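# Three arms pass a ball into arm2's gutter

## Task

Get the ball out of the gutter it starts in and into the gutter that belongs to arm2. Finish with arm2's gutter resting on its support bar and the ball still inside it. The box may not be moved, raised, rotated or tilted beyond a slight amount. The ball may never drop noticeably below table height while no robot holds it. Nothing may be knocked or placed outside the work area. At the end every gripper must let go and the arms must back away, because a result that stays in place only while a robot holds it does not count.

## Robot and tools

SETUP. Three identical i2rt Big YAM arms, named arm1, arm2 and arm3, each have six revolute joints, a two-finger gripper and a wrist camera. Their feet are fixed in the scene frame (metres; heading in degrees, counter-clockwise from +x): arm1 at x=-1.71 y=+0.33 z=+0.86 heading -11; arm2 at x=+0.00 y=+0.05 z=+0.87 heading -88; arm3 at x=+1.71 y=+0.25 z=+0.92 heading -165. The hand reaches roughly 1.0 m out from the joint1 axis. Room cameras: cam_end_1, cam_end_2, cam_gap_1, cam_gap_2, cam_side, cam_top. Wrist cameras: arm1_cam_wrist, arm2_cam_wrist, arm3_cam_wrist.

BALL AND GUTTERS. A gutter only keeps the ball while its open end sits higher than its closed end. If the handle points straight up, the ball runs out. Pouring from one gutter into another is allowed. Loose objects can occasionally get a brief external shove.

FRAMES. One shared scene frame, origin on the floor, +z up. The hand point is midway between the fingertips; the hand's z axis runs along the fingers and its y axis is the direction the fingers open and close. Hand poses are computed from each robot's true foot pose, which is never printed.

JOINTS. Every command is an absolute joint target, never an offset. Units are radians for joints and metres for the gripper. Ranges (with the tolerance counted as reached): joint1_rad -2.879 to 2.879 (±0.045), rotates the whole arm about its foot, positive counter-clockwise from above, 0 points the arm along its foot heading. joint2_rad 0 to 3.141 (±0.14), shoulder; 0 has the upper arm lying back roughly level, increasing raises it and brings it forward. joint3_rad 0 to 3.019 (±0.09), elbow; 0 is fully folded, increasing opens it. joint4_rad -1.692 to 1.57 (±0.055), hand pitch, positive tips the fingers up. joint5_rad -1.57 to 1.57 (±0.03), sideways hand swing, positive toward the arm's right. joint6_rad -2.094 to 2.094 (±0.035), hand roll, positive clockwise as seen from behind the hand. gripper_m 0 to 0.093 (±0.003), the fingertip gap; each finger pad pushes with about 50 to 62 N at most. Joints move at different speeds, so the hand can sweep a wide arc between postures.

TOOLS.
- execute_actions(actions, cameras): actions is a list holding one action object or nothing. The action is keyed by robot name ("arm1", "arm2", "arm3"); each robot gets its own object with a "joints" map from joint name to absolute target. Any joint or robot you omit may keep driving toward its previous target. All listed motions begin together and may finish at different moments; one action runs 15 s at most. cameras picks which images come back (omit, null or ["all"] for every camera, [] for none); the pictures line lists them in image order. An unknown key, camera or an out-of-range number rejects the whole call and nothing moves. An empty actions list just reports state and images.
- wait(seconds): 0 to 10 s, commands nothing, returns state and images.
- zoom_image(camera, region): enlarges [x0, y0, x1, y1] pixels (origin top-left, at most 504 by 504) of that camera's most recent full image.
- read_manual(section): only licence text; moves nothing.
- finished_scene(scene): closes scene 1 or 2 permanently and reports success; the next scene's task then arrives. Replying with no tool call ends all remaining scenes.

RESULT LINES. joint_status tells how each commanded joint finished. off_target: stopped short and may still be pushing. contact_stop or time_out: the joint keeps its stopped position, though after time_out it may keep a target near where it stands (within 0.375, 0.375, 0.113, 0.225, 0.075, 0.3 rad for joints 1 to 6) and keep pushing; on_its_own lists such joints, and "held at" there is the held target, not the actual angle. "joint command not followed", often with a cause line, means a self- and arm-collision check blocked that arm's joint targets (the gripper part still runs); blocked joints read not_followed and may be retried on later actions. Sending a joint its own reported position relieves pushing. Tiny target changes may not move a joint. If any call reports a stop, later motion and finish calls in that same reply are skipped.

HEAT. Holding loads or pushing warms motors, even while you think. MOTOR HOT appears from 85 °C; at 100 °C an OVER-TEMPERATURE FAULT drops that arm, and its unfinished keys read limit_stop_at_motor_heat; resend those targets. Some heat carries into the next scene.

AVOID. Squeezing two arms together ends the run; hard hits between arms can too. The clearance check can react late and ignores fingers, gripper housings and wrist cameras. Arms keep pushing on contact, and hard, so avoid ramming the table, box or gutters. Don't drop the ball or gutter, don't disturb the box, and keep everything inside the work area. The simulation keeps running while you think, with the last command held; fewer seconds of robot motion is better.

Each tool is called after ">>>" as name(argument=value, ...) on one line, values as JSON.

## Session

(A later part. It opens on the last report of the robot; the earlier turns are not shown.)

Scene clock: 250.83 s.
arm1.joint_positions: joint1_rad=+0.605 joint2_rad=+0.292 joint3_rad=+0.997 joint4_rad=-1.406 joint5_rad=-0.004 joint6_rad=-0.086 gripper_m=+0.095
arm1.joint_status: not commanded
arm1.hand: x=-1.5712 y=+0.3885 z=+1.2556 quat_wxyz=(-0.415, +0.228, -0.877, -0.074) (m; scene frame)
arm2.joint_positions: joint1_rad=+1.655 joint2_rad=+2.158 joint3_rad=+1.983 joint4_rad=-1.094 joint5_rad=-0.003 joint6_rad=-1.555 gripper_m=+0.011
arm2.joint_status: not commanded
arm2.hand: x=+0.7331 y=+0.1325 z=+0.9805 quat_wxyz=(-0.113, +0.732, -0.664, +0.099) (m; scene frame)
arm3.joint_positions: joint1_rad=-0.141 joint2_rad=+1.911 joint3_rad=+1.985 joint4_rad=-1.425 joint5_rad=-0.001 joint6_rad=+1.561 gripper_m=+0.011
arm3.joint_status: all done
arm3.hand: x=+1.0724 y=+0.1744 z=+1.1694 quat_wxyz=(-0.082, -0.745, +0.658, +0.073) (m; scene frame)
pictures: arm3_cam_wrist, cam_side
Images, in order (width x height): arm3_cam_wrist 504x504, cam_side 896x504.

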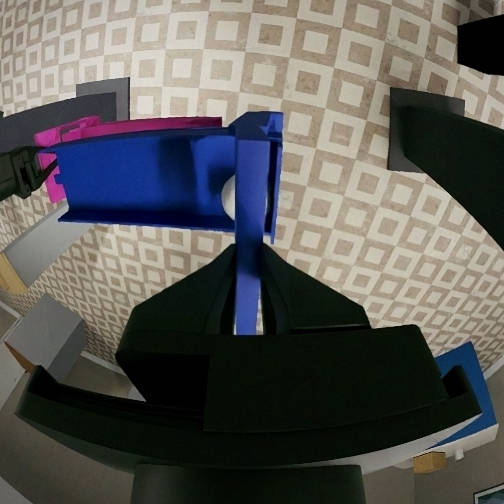

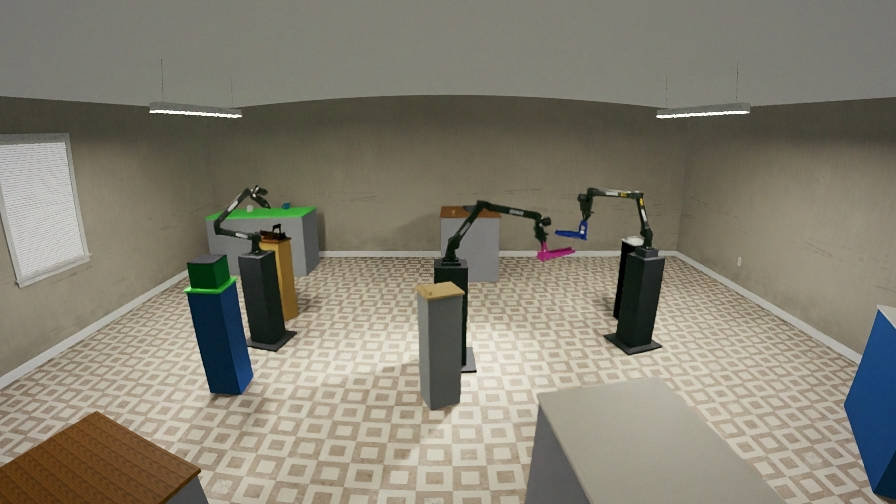

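>>> execute_actions(actions=[{"arm3":{"joints":{"joint4_rad":-1.68}}}], cameras=[])

>>> wait(seconds=2)

>>> zoom_image(camera="cam_side", region=[500, 170, 680, 280])

Scene clock: 257.73 s.
arm1.joint_positions: joint1_rad=+0.605 joint2_rad=+0.292 joint3_rad=+0.997 joint4_rad=-1.406 joint5_rad=-0.004 joint6_rad=-0.086 gripper_m=+0.095
arm1.joint_status: not commanded
arm1.hand: x=-1.5712 y=+0.3885 z=+1.2556 quat_wxyz=(-0.415, +0.228, -0.877, -0.074) (m; scene frame)
arm2.joint_positions: joint1_rad=+1.655 joint2_rad=+2.158 joint3_rad=+1.983 joint4_rad=-1.094 joint5_rad=-0.004 joint6_rad=-1.555 gripper_m=+0.011
arm2.joint_status: not commanded
arm2.hand: x=+0.7330 y=+0.1325 z=+0.9805 quat_wxyz=(-0.113, +0.732, -0.664, +0.099) (m; scene frame)
arm3.joint_positions: joint1_rad=-0.141 joint2_rad=+1.911 joint3_rad=+1.985 joint4_rad=-1.671 joint5_rad=-0.001 joint6_rad=+1.561 gripper_m=+0.011
arm3.joint_status: all done
arm3.hand: x=+1.1319 y=+0.1812 z=+1.1636 quat_wxyz=(+0.009, -0.750, +0.662, -0.009) (m; scene frame)
pictures: none
No camera images: the call's "cameras" was empty. Leave "cameras" out to get every camera's image.

Scene clock: 259.73 s.
arm1.joint_positions: joint1_rad=+0.605 joint2_rad=+0.292 joint3_rad=+0.997 joint4_rad=-1.406 joint5_rad=-0.004 joint6_rad=-0.086 gripper_m=+0.095
arm1.joint_status: not commanded
arm1.hand: x=-1.5712 y=+0.3885 z=+1.2556 quat_wxyz=(-0.415, +0.228, -0.877, -0.074) (m; scene frame)
arm2.joint_positions: joint1_rad=+1.655 joint2_rad=+2.157 joint3_rad=+1.983 joint4_rad=-1.089 joint5_rad=-0.003 joint6_rad=-1.556 gripper_m=+0.011
arm2.joint_status: not commanded
arm2.hand: x=+0.7341 y=+0.1325 z=+0.9814 quat_wxyz=(-0.114, +0.732, -0.664, +0.101) (m; scene frame)
arm3.joint_positions: joint1_rad=-0.141 joint2_rad=+1.911 joint3_rad=+1.991 joint4_rad=-1.671 joint5_rad=-0.001 joint6_rad=+1.561 gripper_m=+0.011
arm3.joint_status: all done
arm3.hand: x=+1.1309 y=+0.1811 z=+1.1656 quat_wxyz=(+0.007, -0.750, +0.662, -0.007) (m; scene frame)
wait: 2.00 s; at rest by 1.10 s
pictures: arm1_cam_wrist, arm2_cam_wrist, arm3_cam_wrist, cam_end_1, cam_end_2, cam_gap_1, cam_gap_2, cam_side, cam_top
Images, in order (width x height): arm1_cam_wrist 504x504, arm2_cam_wrist 504x504, arm3_cam_wrist 504x504, cam_end_1 896x504, cam_end_2 896x504, cam_gap_1 896x504, cam_gap_2 896x504, cam_side 896x504, cam_top 896x504.

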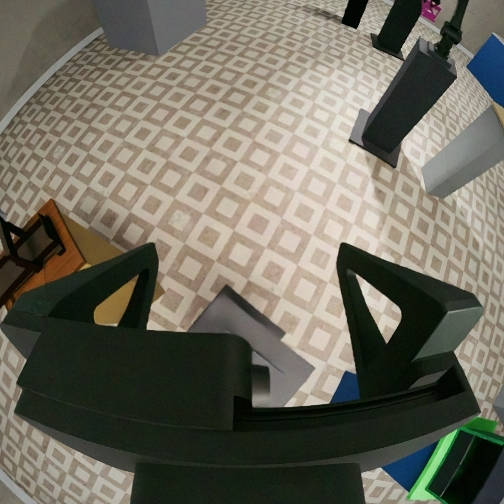

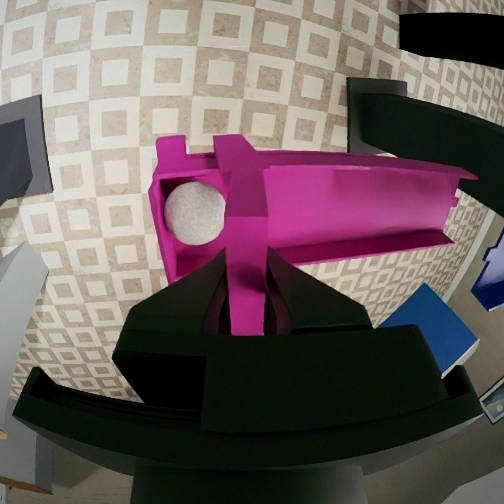

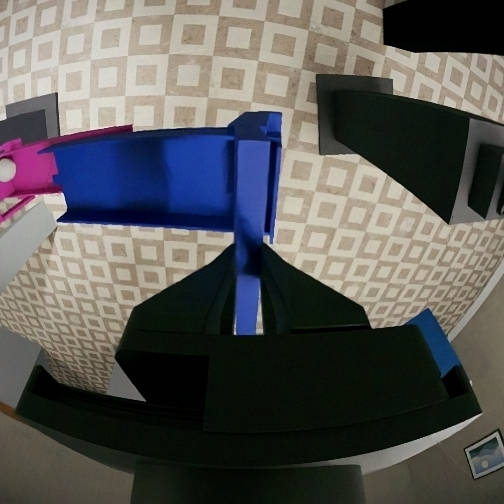

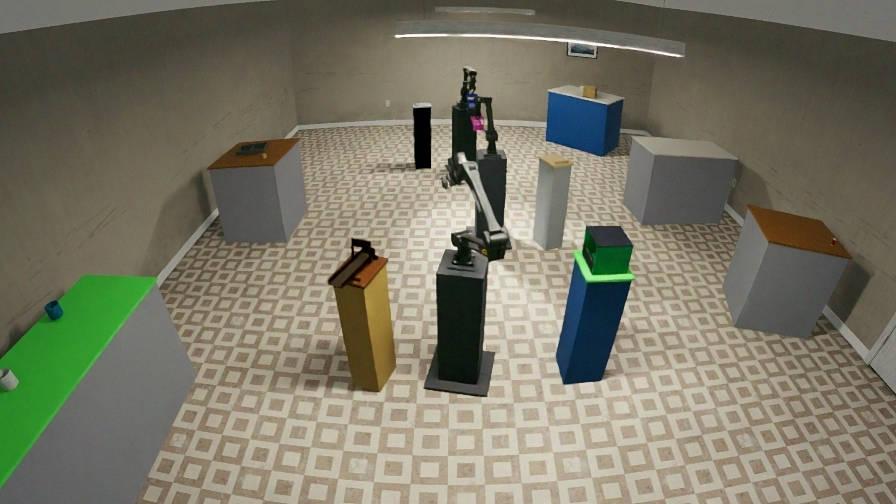

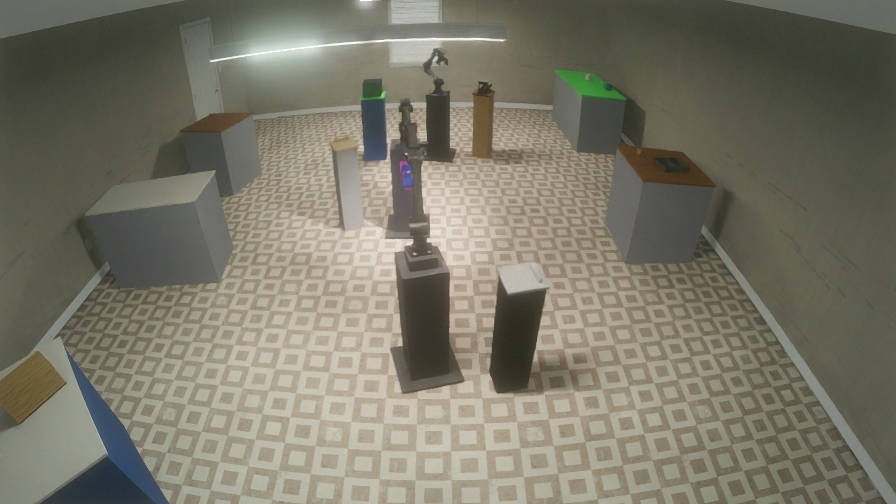

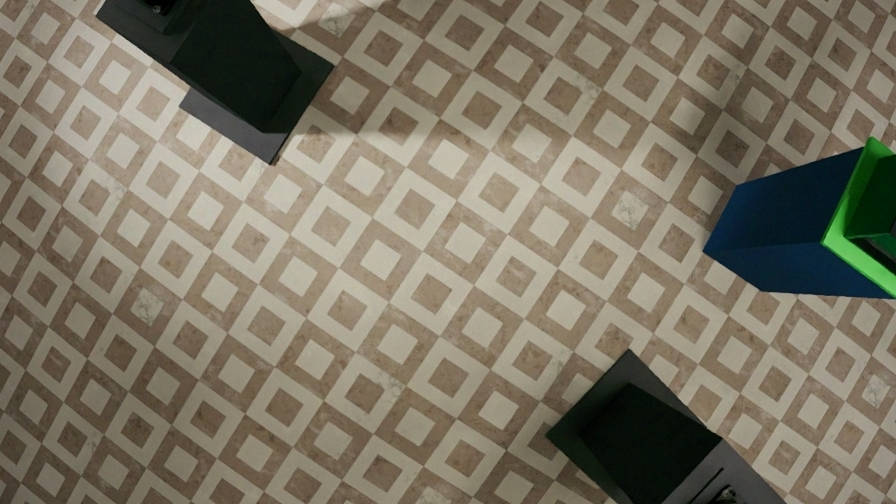

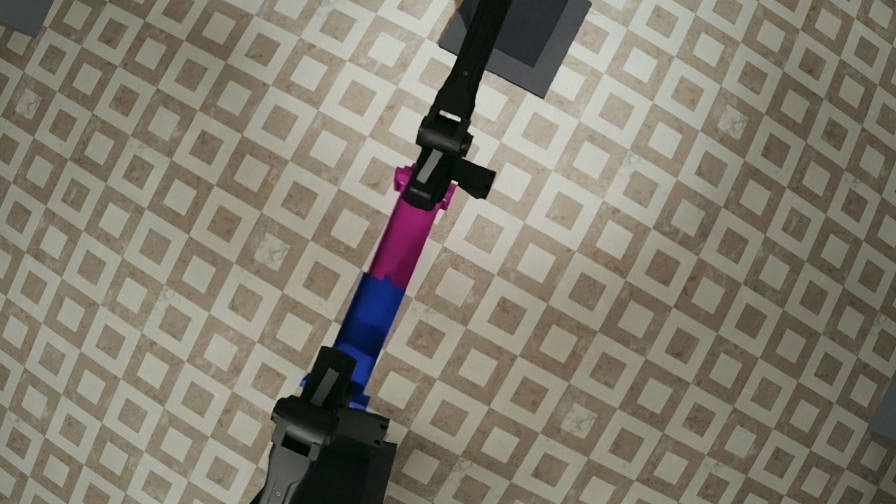

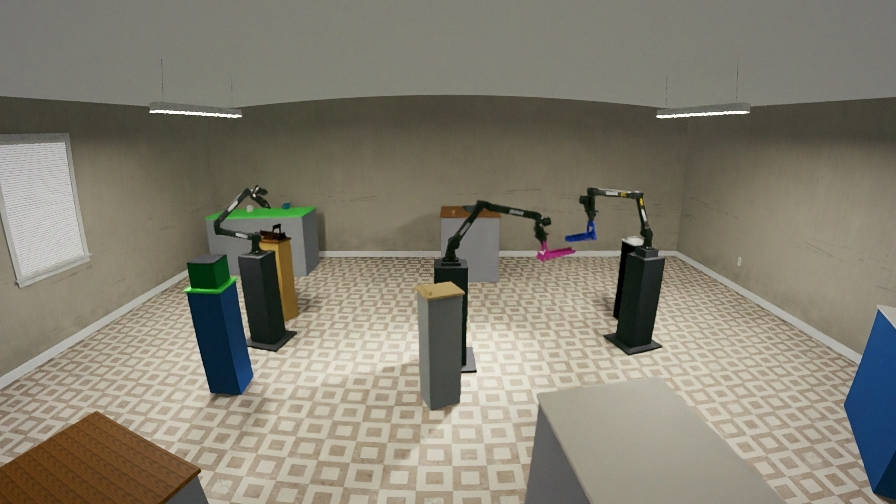

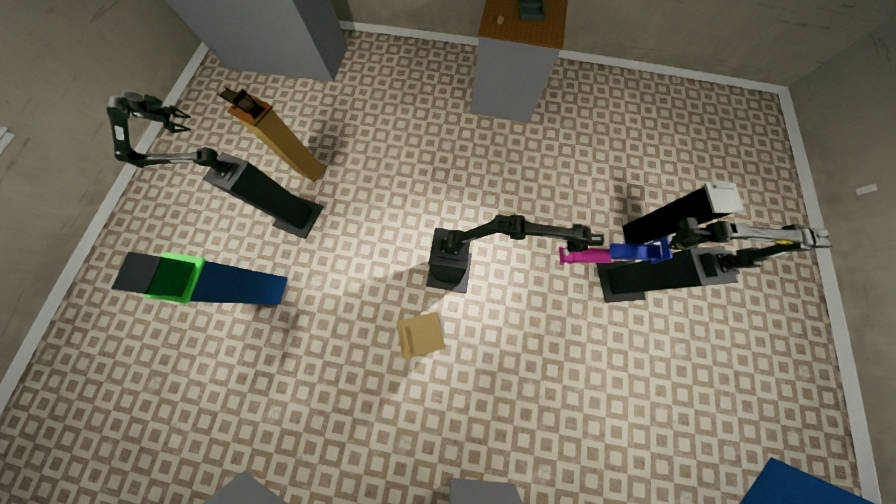

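Region (500, 170, 680, 280) of cam_side's 896x504 image, scaled by 2.800, with more detail than that image has.

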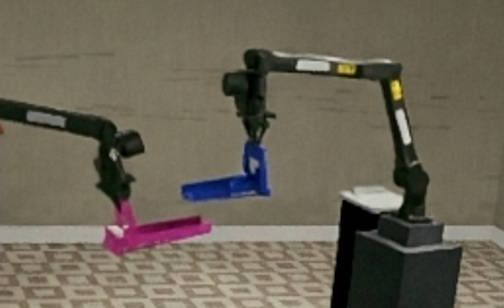

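>>> execute_actions(actions=[{"arm3":{"joints":{"joint2_rad":1.4,"joint3_rad":1.45,"joint4_rad":-1.35}},"arm2":{"joints":{"joint2_rad":1.5,"joint3_rad":1.7,"joint4_rad":-1.42,"joint5_rad":0.2}}}], cameras=[])

>>> execute_actions(actions=[{"arm3":{"joints":{"joint1_rad":-2.215,"joint5_rad":-0.11,"joint6_rad":0.96}},"arm2":{"joints":{"joint1_rad":0.8,"joint6_rad":-0.39}}}], cameras=["arm2_cam_wrist"])

>>> execute_actions(actions=[{"arm3":{"joints":{"joint2_rad":1.53,"joint3_rad":1.27,"joint4_rad":-1.13}},"arm2":{"joints":{"joint1_rad":0.0}}}], cameras=[])

>>> execute_actions(actions=[{"arm3":{"joints":{"joint2_rad":1.575,"joint3_rad":1.105,"joint4_rad":-0.92}},"arm2":{"joints":{"joint2_rad":1.7,"joint3_rad":1.62,"joint4_rad":-1.38,"joint5_rad":0.17}}}], cameras=["arm2_cam_wrist","arm3_cam_wrist","cam_end_1","cam_end_2"])

Scene clock: 278.17 s.
arm1.joint_positions: joint1_rad=+0.605 joint2_rad=+0.292 joint3_rad=+0.997 joint4_rad=-1.406 joint5_rad=-0.004 joint6_rad=-0.086 gripper_m=+0.095
arm1.joint_status: not commanded
arm1.hand: x=-1.5712 y=+0.3885 z=+1.2556 quat_wxyz=(-0.415, +0.228, -0.877, -0.074) (m; scene frame)
arm2.joint_positions: joint1_rad=+1.655 joint2_rad=+1.519 joint3_rad=+1.684 joint4_rad=-1.414 joint5_rad=+0.194 joint6_rad=-1.557 gripper_m=+0.011
arm2.joint_status: all done
arm2.hand: x=+0.5242 y=+0.0761 z=+1.2185 quat_wxyz=(-0.055, +0.718, -0.671, +0.178) (m; scene frame)
arm3.joint_positions: joint1_rad=-0.141 joint2_rad=+1.403 joint3_rad=+1.438 joint4_rad=-1.370 joint5_rad=-0.001 joint6_rad=+1.561 gripper_m=+0.011
arm3.joint_status: all done
arm3.hand: x=+1.2531 y=+0.1953 z=+1.2058 quat_wxyz=(-0.088, -0.745, +0.657, +0.078) (m; scene frame)
pictures: none
No camera images: the call's "cameras" was empty. Leave "cameras" out to get every camera's image.

Scene clock: 280.27 s.
arm1.joint_positions: joint1_rad=+0.605 joint2_rad=+0.292 joint3_rad=+0.997 joint4_rad=-1.406 joint5_rad=-0.004 joint6_rad=-0.086 gripper_m=+0.095
arm1.joint_status: not commanded
arm1.hand: x=-1.5712 y=+0.3885 z=+1.2556 quat_wxyz=(-0.415, +0.228, -0.877, -0.074) (m; scene frame)
arm2.joint_positions: joint1_rad=+0.791 joint2_rad=+1.519 joint3_rad=+1.684 joint4_rad=-1.414 joint5_rad=+0.198 joint6_rad=-0.403 gripper_m=+0.011
arm2.joint_status: all done
arm2.hand: x=+0.3587 y=-0.3317 z=+1.2202 quat_wxyz=(-0.080, -0.187, -0.964, +0.171) (m; scene frame)
arm3.joint_positions: joint1_rad=-2.220 joint2_rad=+1.405 joint3_rad=+1.438 joint4_rad=-1.357 joint5_rad=-0.106 joint6_rad=+0.971 gripper_m=+0.011
arm3.joint_status: all done
arm3.hand: x=+1.8775 y=+0.6875 z=+1.2067 quat_wxyz=(+0.012, -0.109, +0.985, +0.133) (m; scene frame)
pictures: arm2_cam_wrist
Images, in order (width x height): arm2_cam_wrist 504x504.

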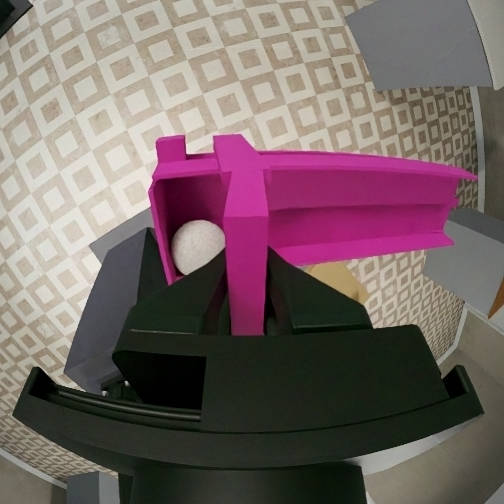

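Scene clock: 281.63 s.
arm1.joint_positions: joint1_rad=+0.605 joint2_rad=+0.292 joint3_rad=+0.997 joint4_rad=-1.406 joint5_rad=-0.004 joint6_rad=-0.086 gripper_m=+0.095
arm1.joint_status: not commanded
arm1.hand: x=-1.5712 y=+0.3885 z=+1.2556 quat_wxyz=(-0.415, +0.228, -0.877, -0.074) (m; scene frame)
arm2.joint_positions: joint1_rad=-0.009 joint2_rad=+1.519 joint3_rad=+1.684 joint4_rad=-1.414 joint5_rad=+0.199 joint6_rad=-0.400 gripper_m=+0.011
arm2.joint_status: all done
arm2.hand: x=-0.0248 y=-0.4727 z=+1.2210 quat_wxyz=(-0.009, -0.548, -0.815, +0.188) (m; scene frame)
arm3.joint_positions: joint1_rad=-2.220 joint2_rad=+1.556 joint3_rad=+1.241 joint4_rad=-1.146 joint5_rad=-0.107 joint6_rad=+0.971 gripper_m=+0.011
arm3.joint_status: all done
arm3.hand: x=+1.8799 y=+0.6933 z=+1.0647 quat_wxyz=(-0.020, -0.106, +0.991, +0.074) (m; scene frame)
pictures: none
No camera images: the call's "cameras" was empty. Leave "cameras" out to get every camera's image.

Scene clock: 282.87 s.
arm1.joint_positions: joint1_rad=+0.605 joint2_rad=+0.292 joint3_rad=+0.997 joint4_rad=-1.406 joint5_rad=-0.004 joint6_rad=-0.086 gripper_m=+0.095
arm1.joint_status: not commanded
arm1.hand: x=-1.5712 y=+0.3885 z=+1.2556 quat_wxyz=(-0.415, +0.228, -0.877, -0.074) (m; scene frame)
arm2.joint_positions: joint1_rad=-0.009 joint2_rad=+1.731 joint3_rad=+1.588 joint4_rad=-1.392 joint5_rad=+0.168 joint6_rad=-0.400 gripper_m=+0.011
arm2.joint_status: all done
arm2.hand: x=-0.0194 y=-0.4859 z=+1.0724 quat_wxyz=(+0.059, -0.544, -0.834, +0.064) (m; scene frame)
arm3.joint_positions: joint1_rad=-2.220 joint2_rad=+1.578 joint3_rad=+1.090 joint4_rad=-0.937 joint5_rad=-0.107 joint6_rad=+0.971 gripper_m=+0.011
arm3.joint_status: all done
arm3.hand: x=+1.8765 y=+0.6851 z=+1.0036 quat_wxyz=(-0.012, -0.107, +0.990, +0.089) (m; scene frame)
pictures: arm2_cam_wrist, arm3_cam_wrist, cam_end_1, cam_end_2
Images, in order (width x height): arm2_cam_wrist 504x504, arm3_cam_wrist 504x504, cam_end_1 896x504, cam_end_2 896x504.

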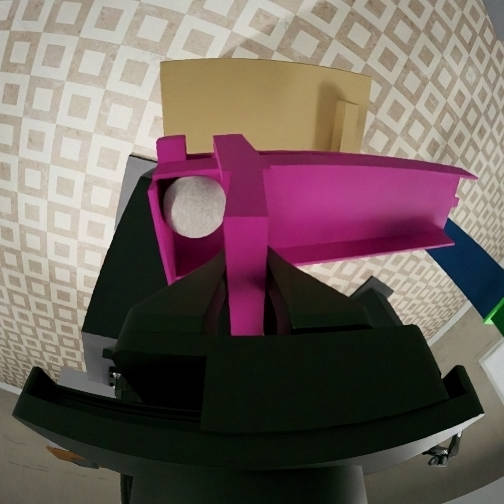

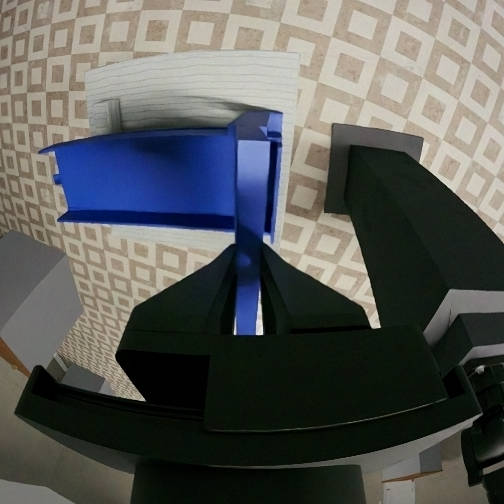

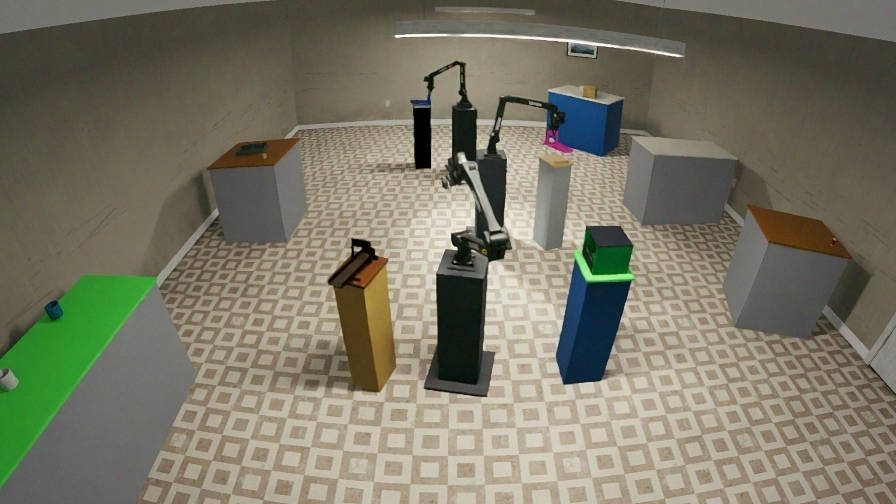

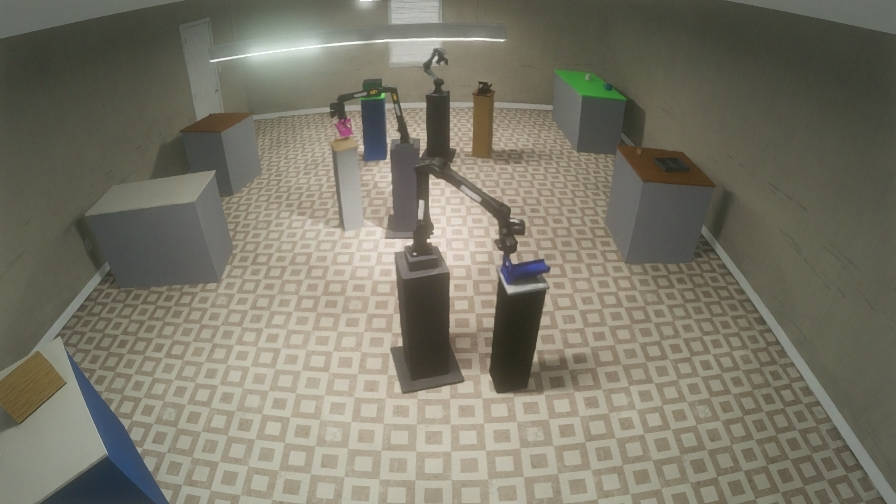

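Arm3 is down already; release it. Lower arm2.

>>> execute_actions(actions=[{"arm3":{"joints":{"gripper_m":0.09}},"arm2":{"joints":{"joint2_rad":1.775,"joint3_rad":1.46,"joint4_rad":-1.15}}}], cameras=[])

>>> execute_actions(actions=[{"arm3":{"joints":{"joint2_rad":1.4,"joint3_rad":1.4,"joint4_rad":-1.3}},"arm2":{"joints":{"joint2_rad":1.79,"joint3_rad":1.42,"joint4_rad":-1.09}}}], cameras=["arm2_cam_wrist","cam_end_1","cam_end_2","cam_side"])

>>> zoom_image(camera="cam_side", region=[390, 200, 510, 310])

Scene clock: 291.27 s.
arm1.joint_positions: joint1_rad=+0.605 joint2_rad=+0.292 joint3_rad=+0.997 joint4_rad=-1.406 joint5_rad=-0.004 joint6_rad=-0.086 gripper_m=+0.095
arm1.joint_status: not commanded
arm1.hand: x=-1.5712 y=+0.3885 z=+1.2556 quat_wxyz=(-0.415, +0.228, -0.877, -0.074) (m; scene frame)
arm2.joint_positions: joint1_rad=-0.009 joint2_rad=+1.805 joint3_rad=+1.439 joint4_rad=-1.166 joint5_rad=+0.168 joint6_rad=-0.400 gripper_m=+0.011
arm2.joint_status: all done
arm2.hand: x=-0.0194 y=-0.4917 z=+0.9794 quat_wxyz=(+0.058, -0.544, -0.834, +0.065) (m; scene frame)
arm3.joint_positions: joint1_rad=-2.220 joint2_rad=+1.578 joint3_rad=+1.090 joint4_rad=-0.934 joint5_rad=-0.107 joint6_rad=+0.971 gripper_m=+0.090
arm3.joint_status: all done
arm3.hand: x=+1.8767 y=+0.6858 z=+1.0037 quat_wxyz=(-0.011, -0.107, +0.990, +0.091) (m; scene frame)
pictures: none
No camera images: the call's "cameras" was empty. Leave "cameras" out to get every camera's image.

Scene clock: 292.50 s.
arm1.joint_positions: joint1_rad=+0.605 joint2_rad=+0.292 joint3_rad=+0.997 joint4_rad=-1.406 joint5_rad=-0.004 joint6_rad=-0.086 gripper_m=+0.095
arm1.joint_status: not commanded
arm1.hand: x=-1.5712 y=+0.3885 z=+1.2556 quat_wxyz=(-0.415, +0.228, -0.877, -0.074) (m; scene frame)
arm2.joint_positions: joint1_rad=-0.009 joint2_rad=+1.805 joint3_rad=+1.416 joint4_rad=-1.108 joint5_rad=+0.168 joint6_rad=-0.400 gripper_m=+0.011
arm2.joint_status: all done
arm2.hand: x=-0.0191 y=-0.4971 z=+0.9718 quat_wxyz=(+0.048, -0.545, -0.833, +0.079) (m; scene frame)
arm3.joint_positions: joint1_rad=-2.220 joint2_rad=+1.386 joint3_rad=+1.381 joint4_rad=-1.289 joint5_rad=-0.107 joint6_rad=+0.971 gripper_m=+0.090
arm3.joint_status: all done
arm3.hand: x=+1.8774 y=+0.6877 z=+1.1940 quat_wxyz=(+0.019, -0.110, +0.983, +0.146) (m; scene frame)
pictures: arm2_cam_wrist, cam_end_1, cam_end_2, cam_side
Images, in order (width x height): arm2_cam_wrist 504x504, cam_end_1 896x504, cam_end_2 896x504, cam_side 896x504.

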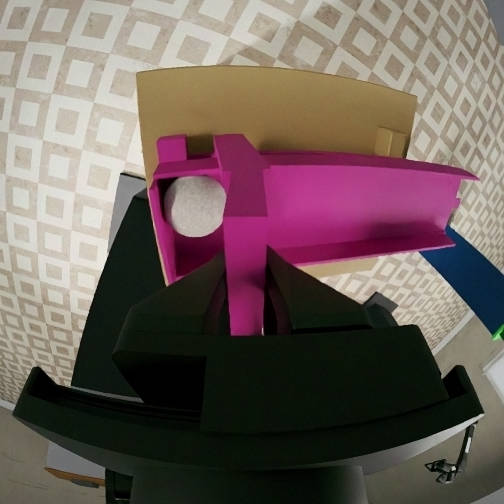

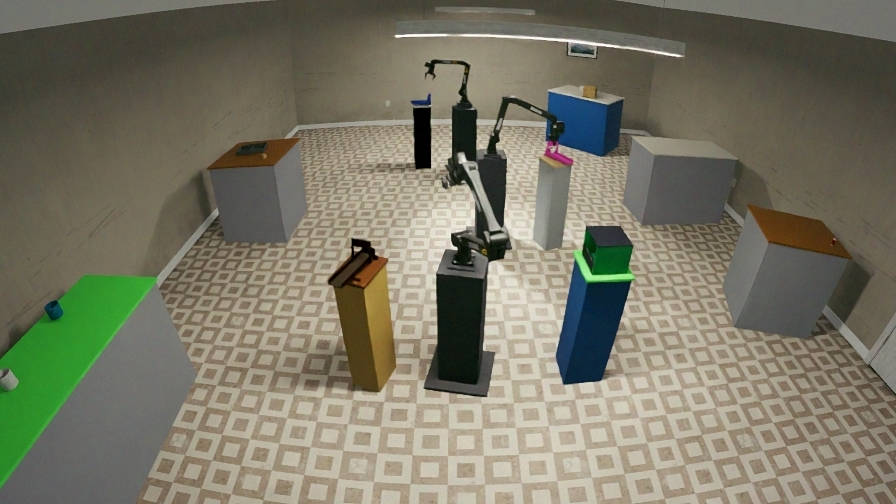

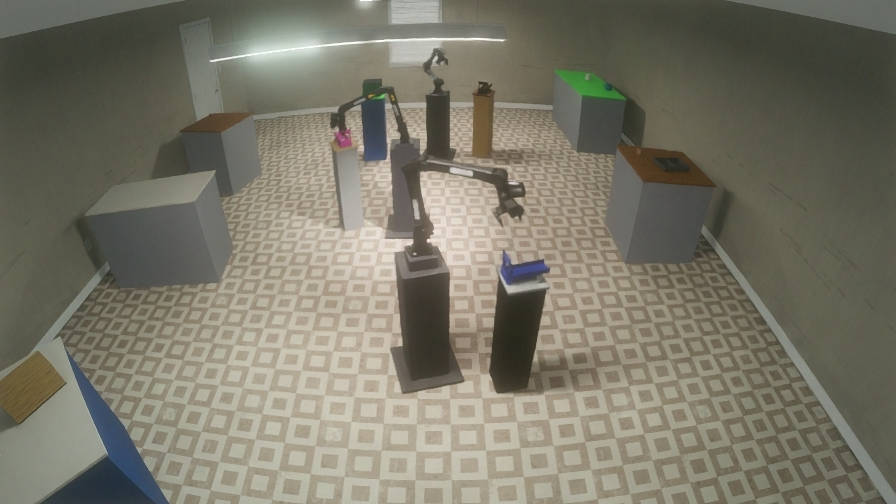

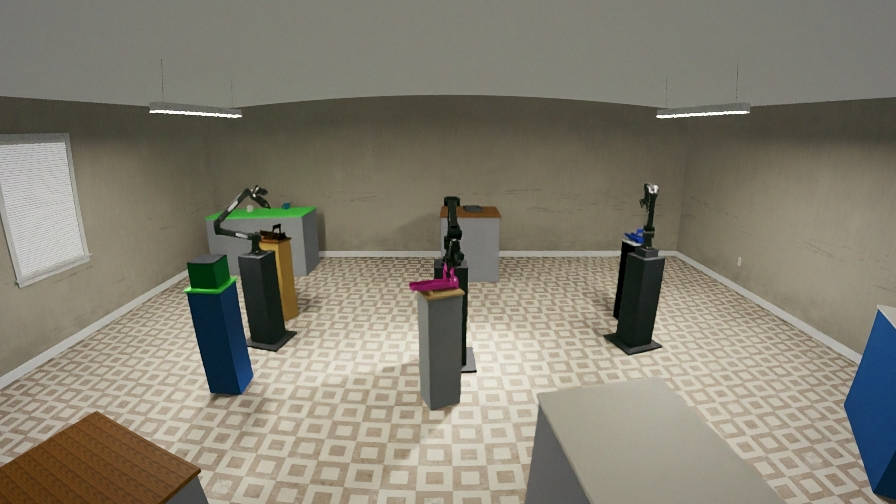

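Region (390, 200, 510, 310) of cam_side's 896x504 image, scaled by 4.200, with more detail than that image has; it fills the top 462 rows of this view, and the rest is white.

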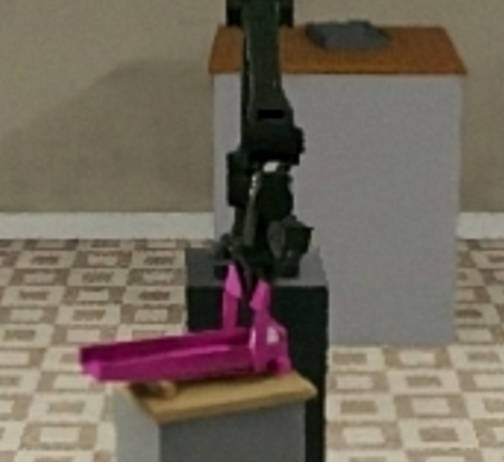

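Grasp z was .969; now .972. Release.

>>> execute_actions(actions=[{"arm2":{"joints":{"gripper_m":0.09}}}], cameras=[])

>>> execute_actions(actions=[{"arm2":{"joints":{"joint2_rad":1.5,"joint3_rad":1.7,"joint4_rad":-1.6}}}], cameras=["arm2_cam_wrist","arm3_cam_wrist","cam_side"])

Scene clock: 298.83 s.
arm1.joint_positions: joint1_rad=+0.605 joint2_rad=+0.292 joint3_rad=+0.997 joint4_rad=-1.406 joint5_rad=-0.004 joint6_rad=-0.086 gripper_m=+0.095
arm1.joint_status: not commanded
arm1.hand: x=-1.5712 y=+0.3885 z=+1.2556 quat_wxyz=(-0.415, +0.228, -0.877, -0.074) (m; scene frame)
arm2.joint_positions: joint1_rad=-0.009 joint2_rad=+1.805 joint3_rad=+1.416 joint4_rad=-1.107 joint5_rad=+0.168 joint6_rad=-0.400 gripper_m=+0.090
arm2.joint_status: all done
arm2.hand: x=-0.0191 y=-0.4974 z=+0.9718 quat_wxyz=(+0.048, -0.545, -0.833, +0.080) (m; scene frame)
arm3.joint_positions: joint1_rad=-2.220 joint2_rad=+1.386 joint3_rad=+1.381 joint4_rad=-1.289 joint5_rad=-0.107 joint6_rad=+0.971 gripper_m=+0.090
arm3.joint_status: not commanded
arm3.hand: x=+1.8774 y=+0.6877 z=+1.1940 quat_wxyz=(+0.019, -0.110, +0.983, +0.146) (m; scene frame)
pictures: none
No camera images: the call's "cameras" was empty. Leave "cameras" out to get every camera's image.

Scene clock: 300.37 s.
arm1.joint_positions: joint1_rad=+0.605 joint2_rad=+0.292 joint3_rad=+0.997 joint4_rad=-1.406 joint5_rad=-0.004 joint6_rad=-0.086 gripper_m=+0.095
arm1.joint_status: not commanded
arm1.hand: x=-1.5712 y=+0.3885 z=+1.2556 quat_wxyz=(-0.415, +0.228, -0.877, -0.074) (m; scene frame)
arm2.joint_positions: joint1_rad=-0.009 joint2_rad=+1.509 joint3_rad=+1.690 joint4_rad=-1.586 joint5_rad=+0.168 joint6_rad=-0.400 gripper_m=+0.090
arm2.joint_status: all done
arm2.hand: x=-0.0201 y=-0.4314 z=+1.2172 quat_wxyz=(+0.022, -0.547, -0.829, +0.117) (m; scene frame)
arm3.joint_positions: joint1_rad=-2.220 joint2_rad=+1.386 joint3_rad=+1.381 joint4_rad=-1.289 joint5_rad=-0.107 joint6_rad=+0.971 gripper_m=+0.090
arm3.joint_status: not commanded
arm3.hand: x=+1.8774 y=+0.6877 z=+1.1940 quat_wxyz=(+0.019, -0.110, +0.983, +0.146) (m; scene frame)
pictures: arm2_cam_wrist, arm3_cam_wrist, cam_side
Images, in order (width x height): arm2_cam_wrist 504x504, arm3_cam_wrist 504x504, cam_side 896x504.

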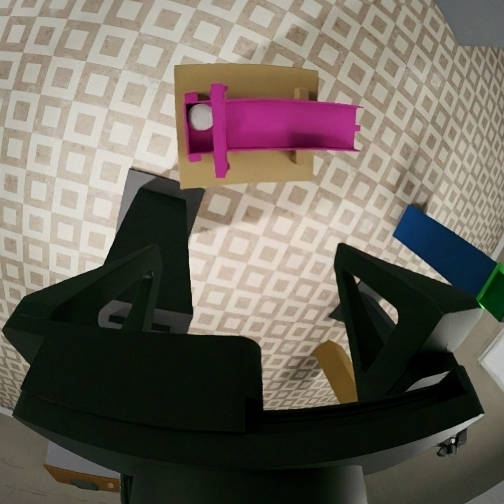

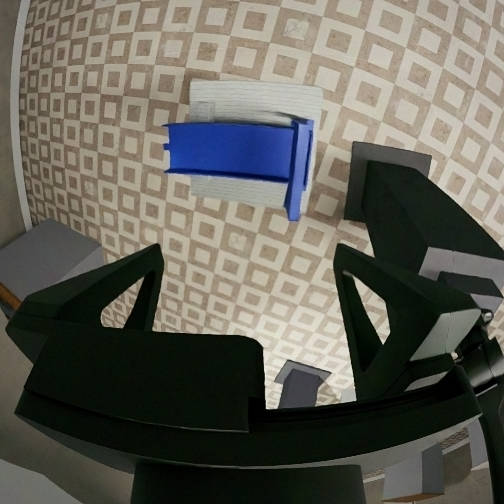

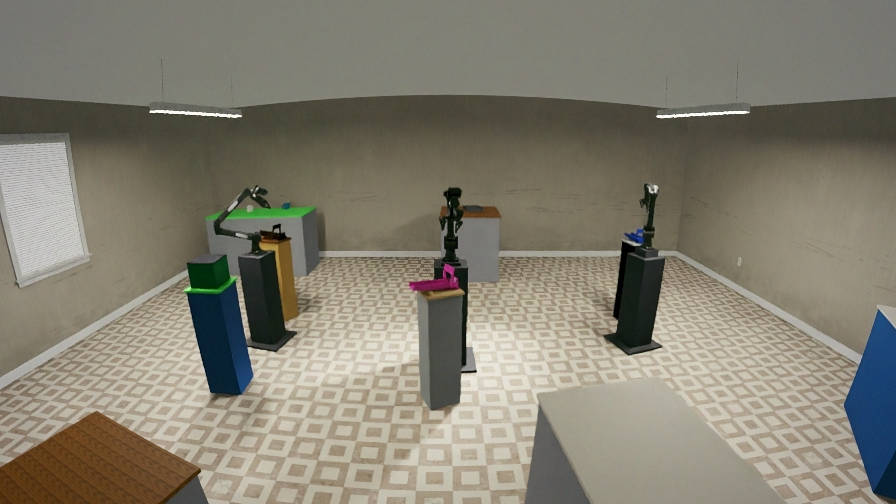

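>>> finished_scene(scene=1)

The scene is finished: the task was done.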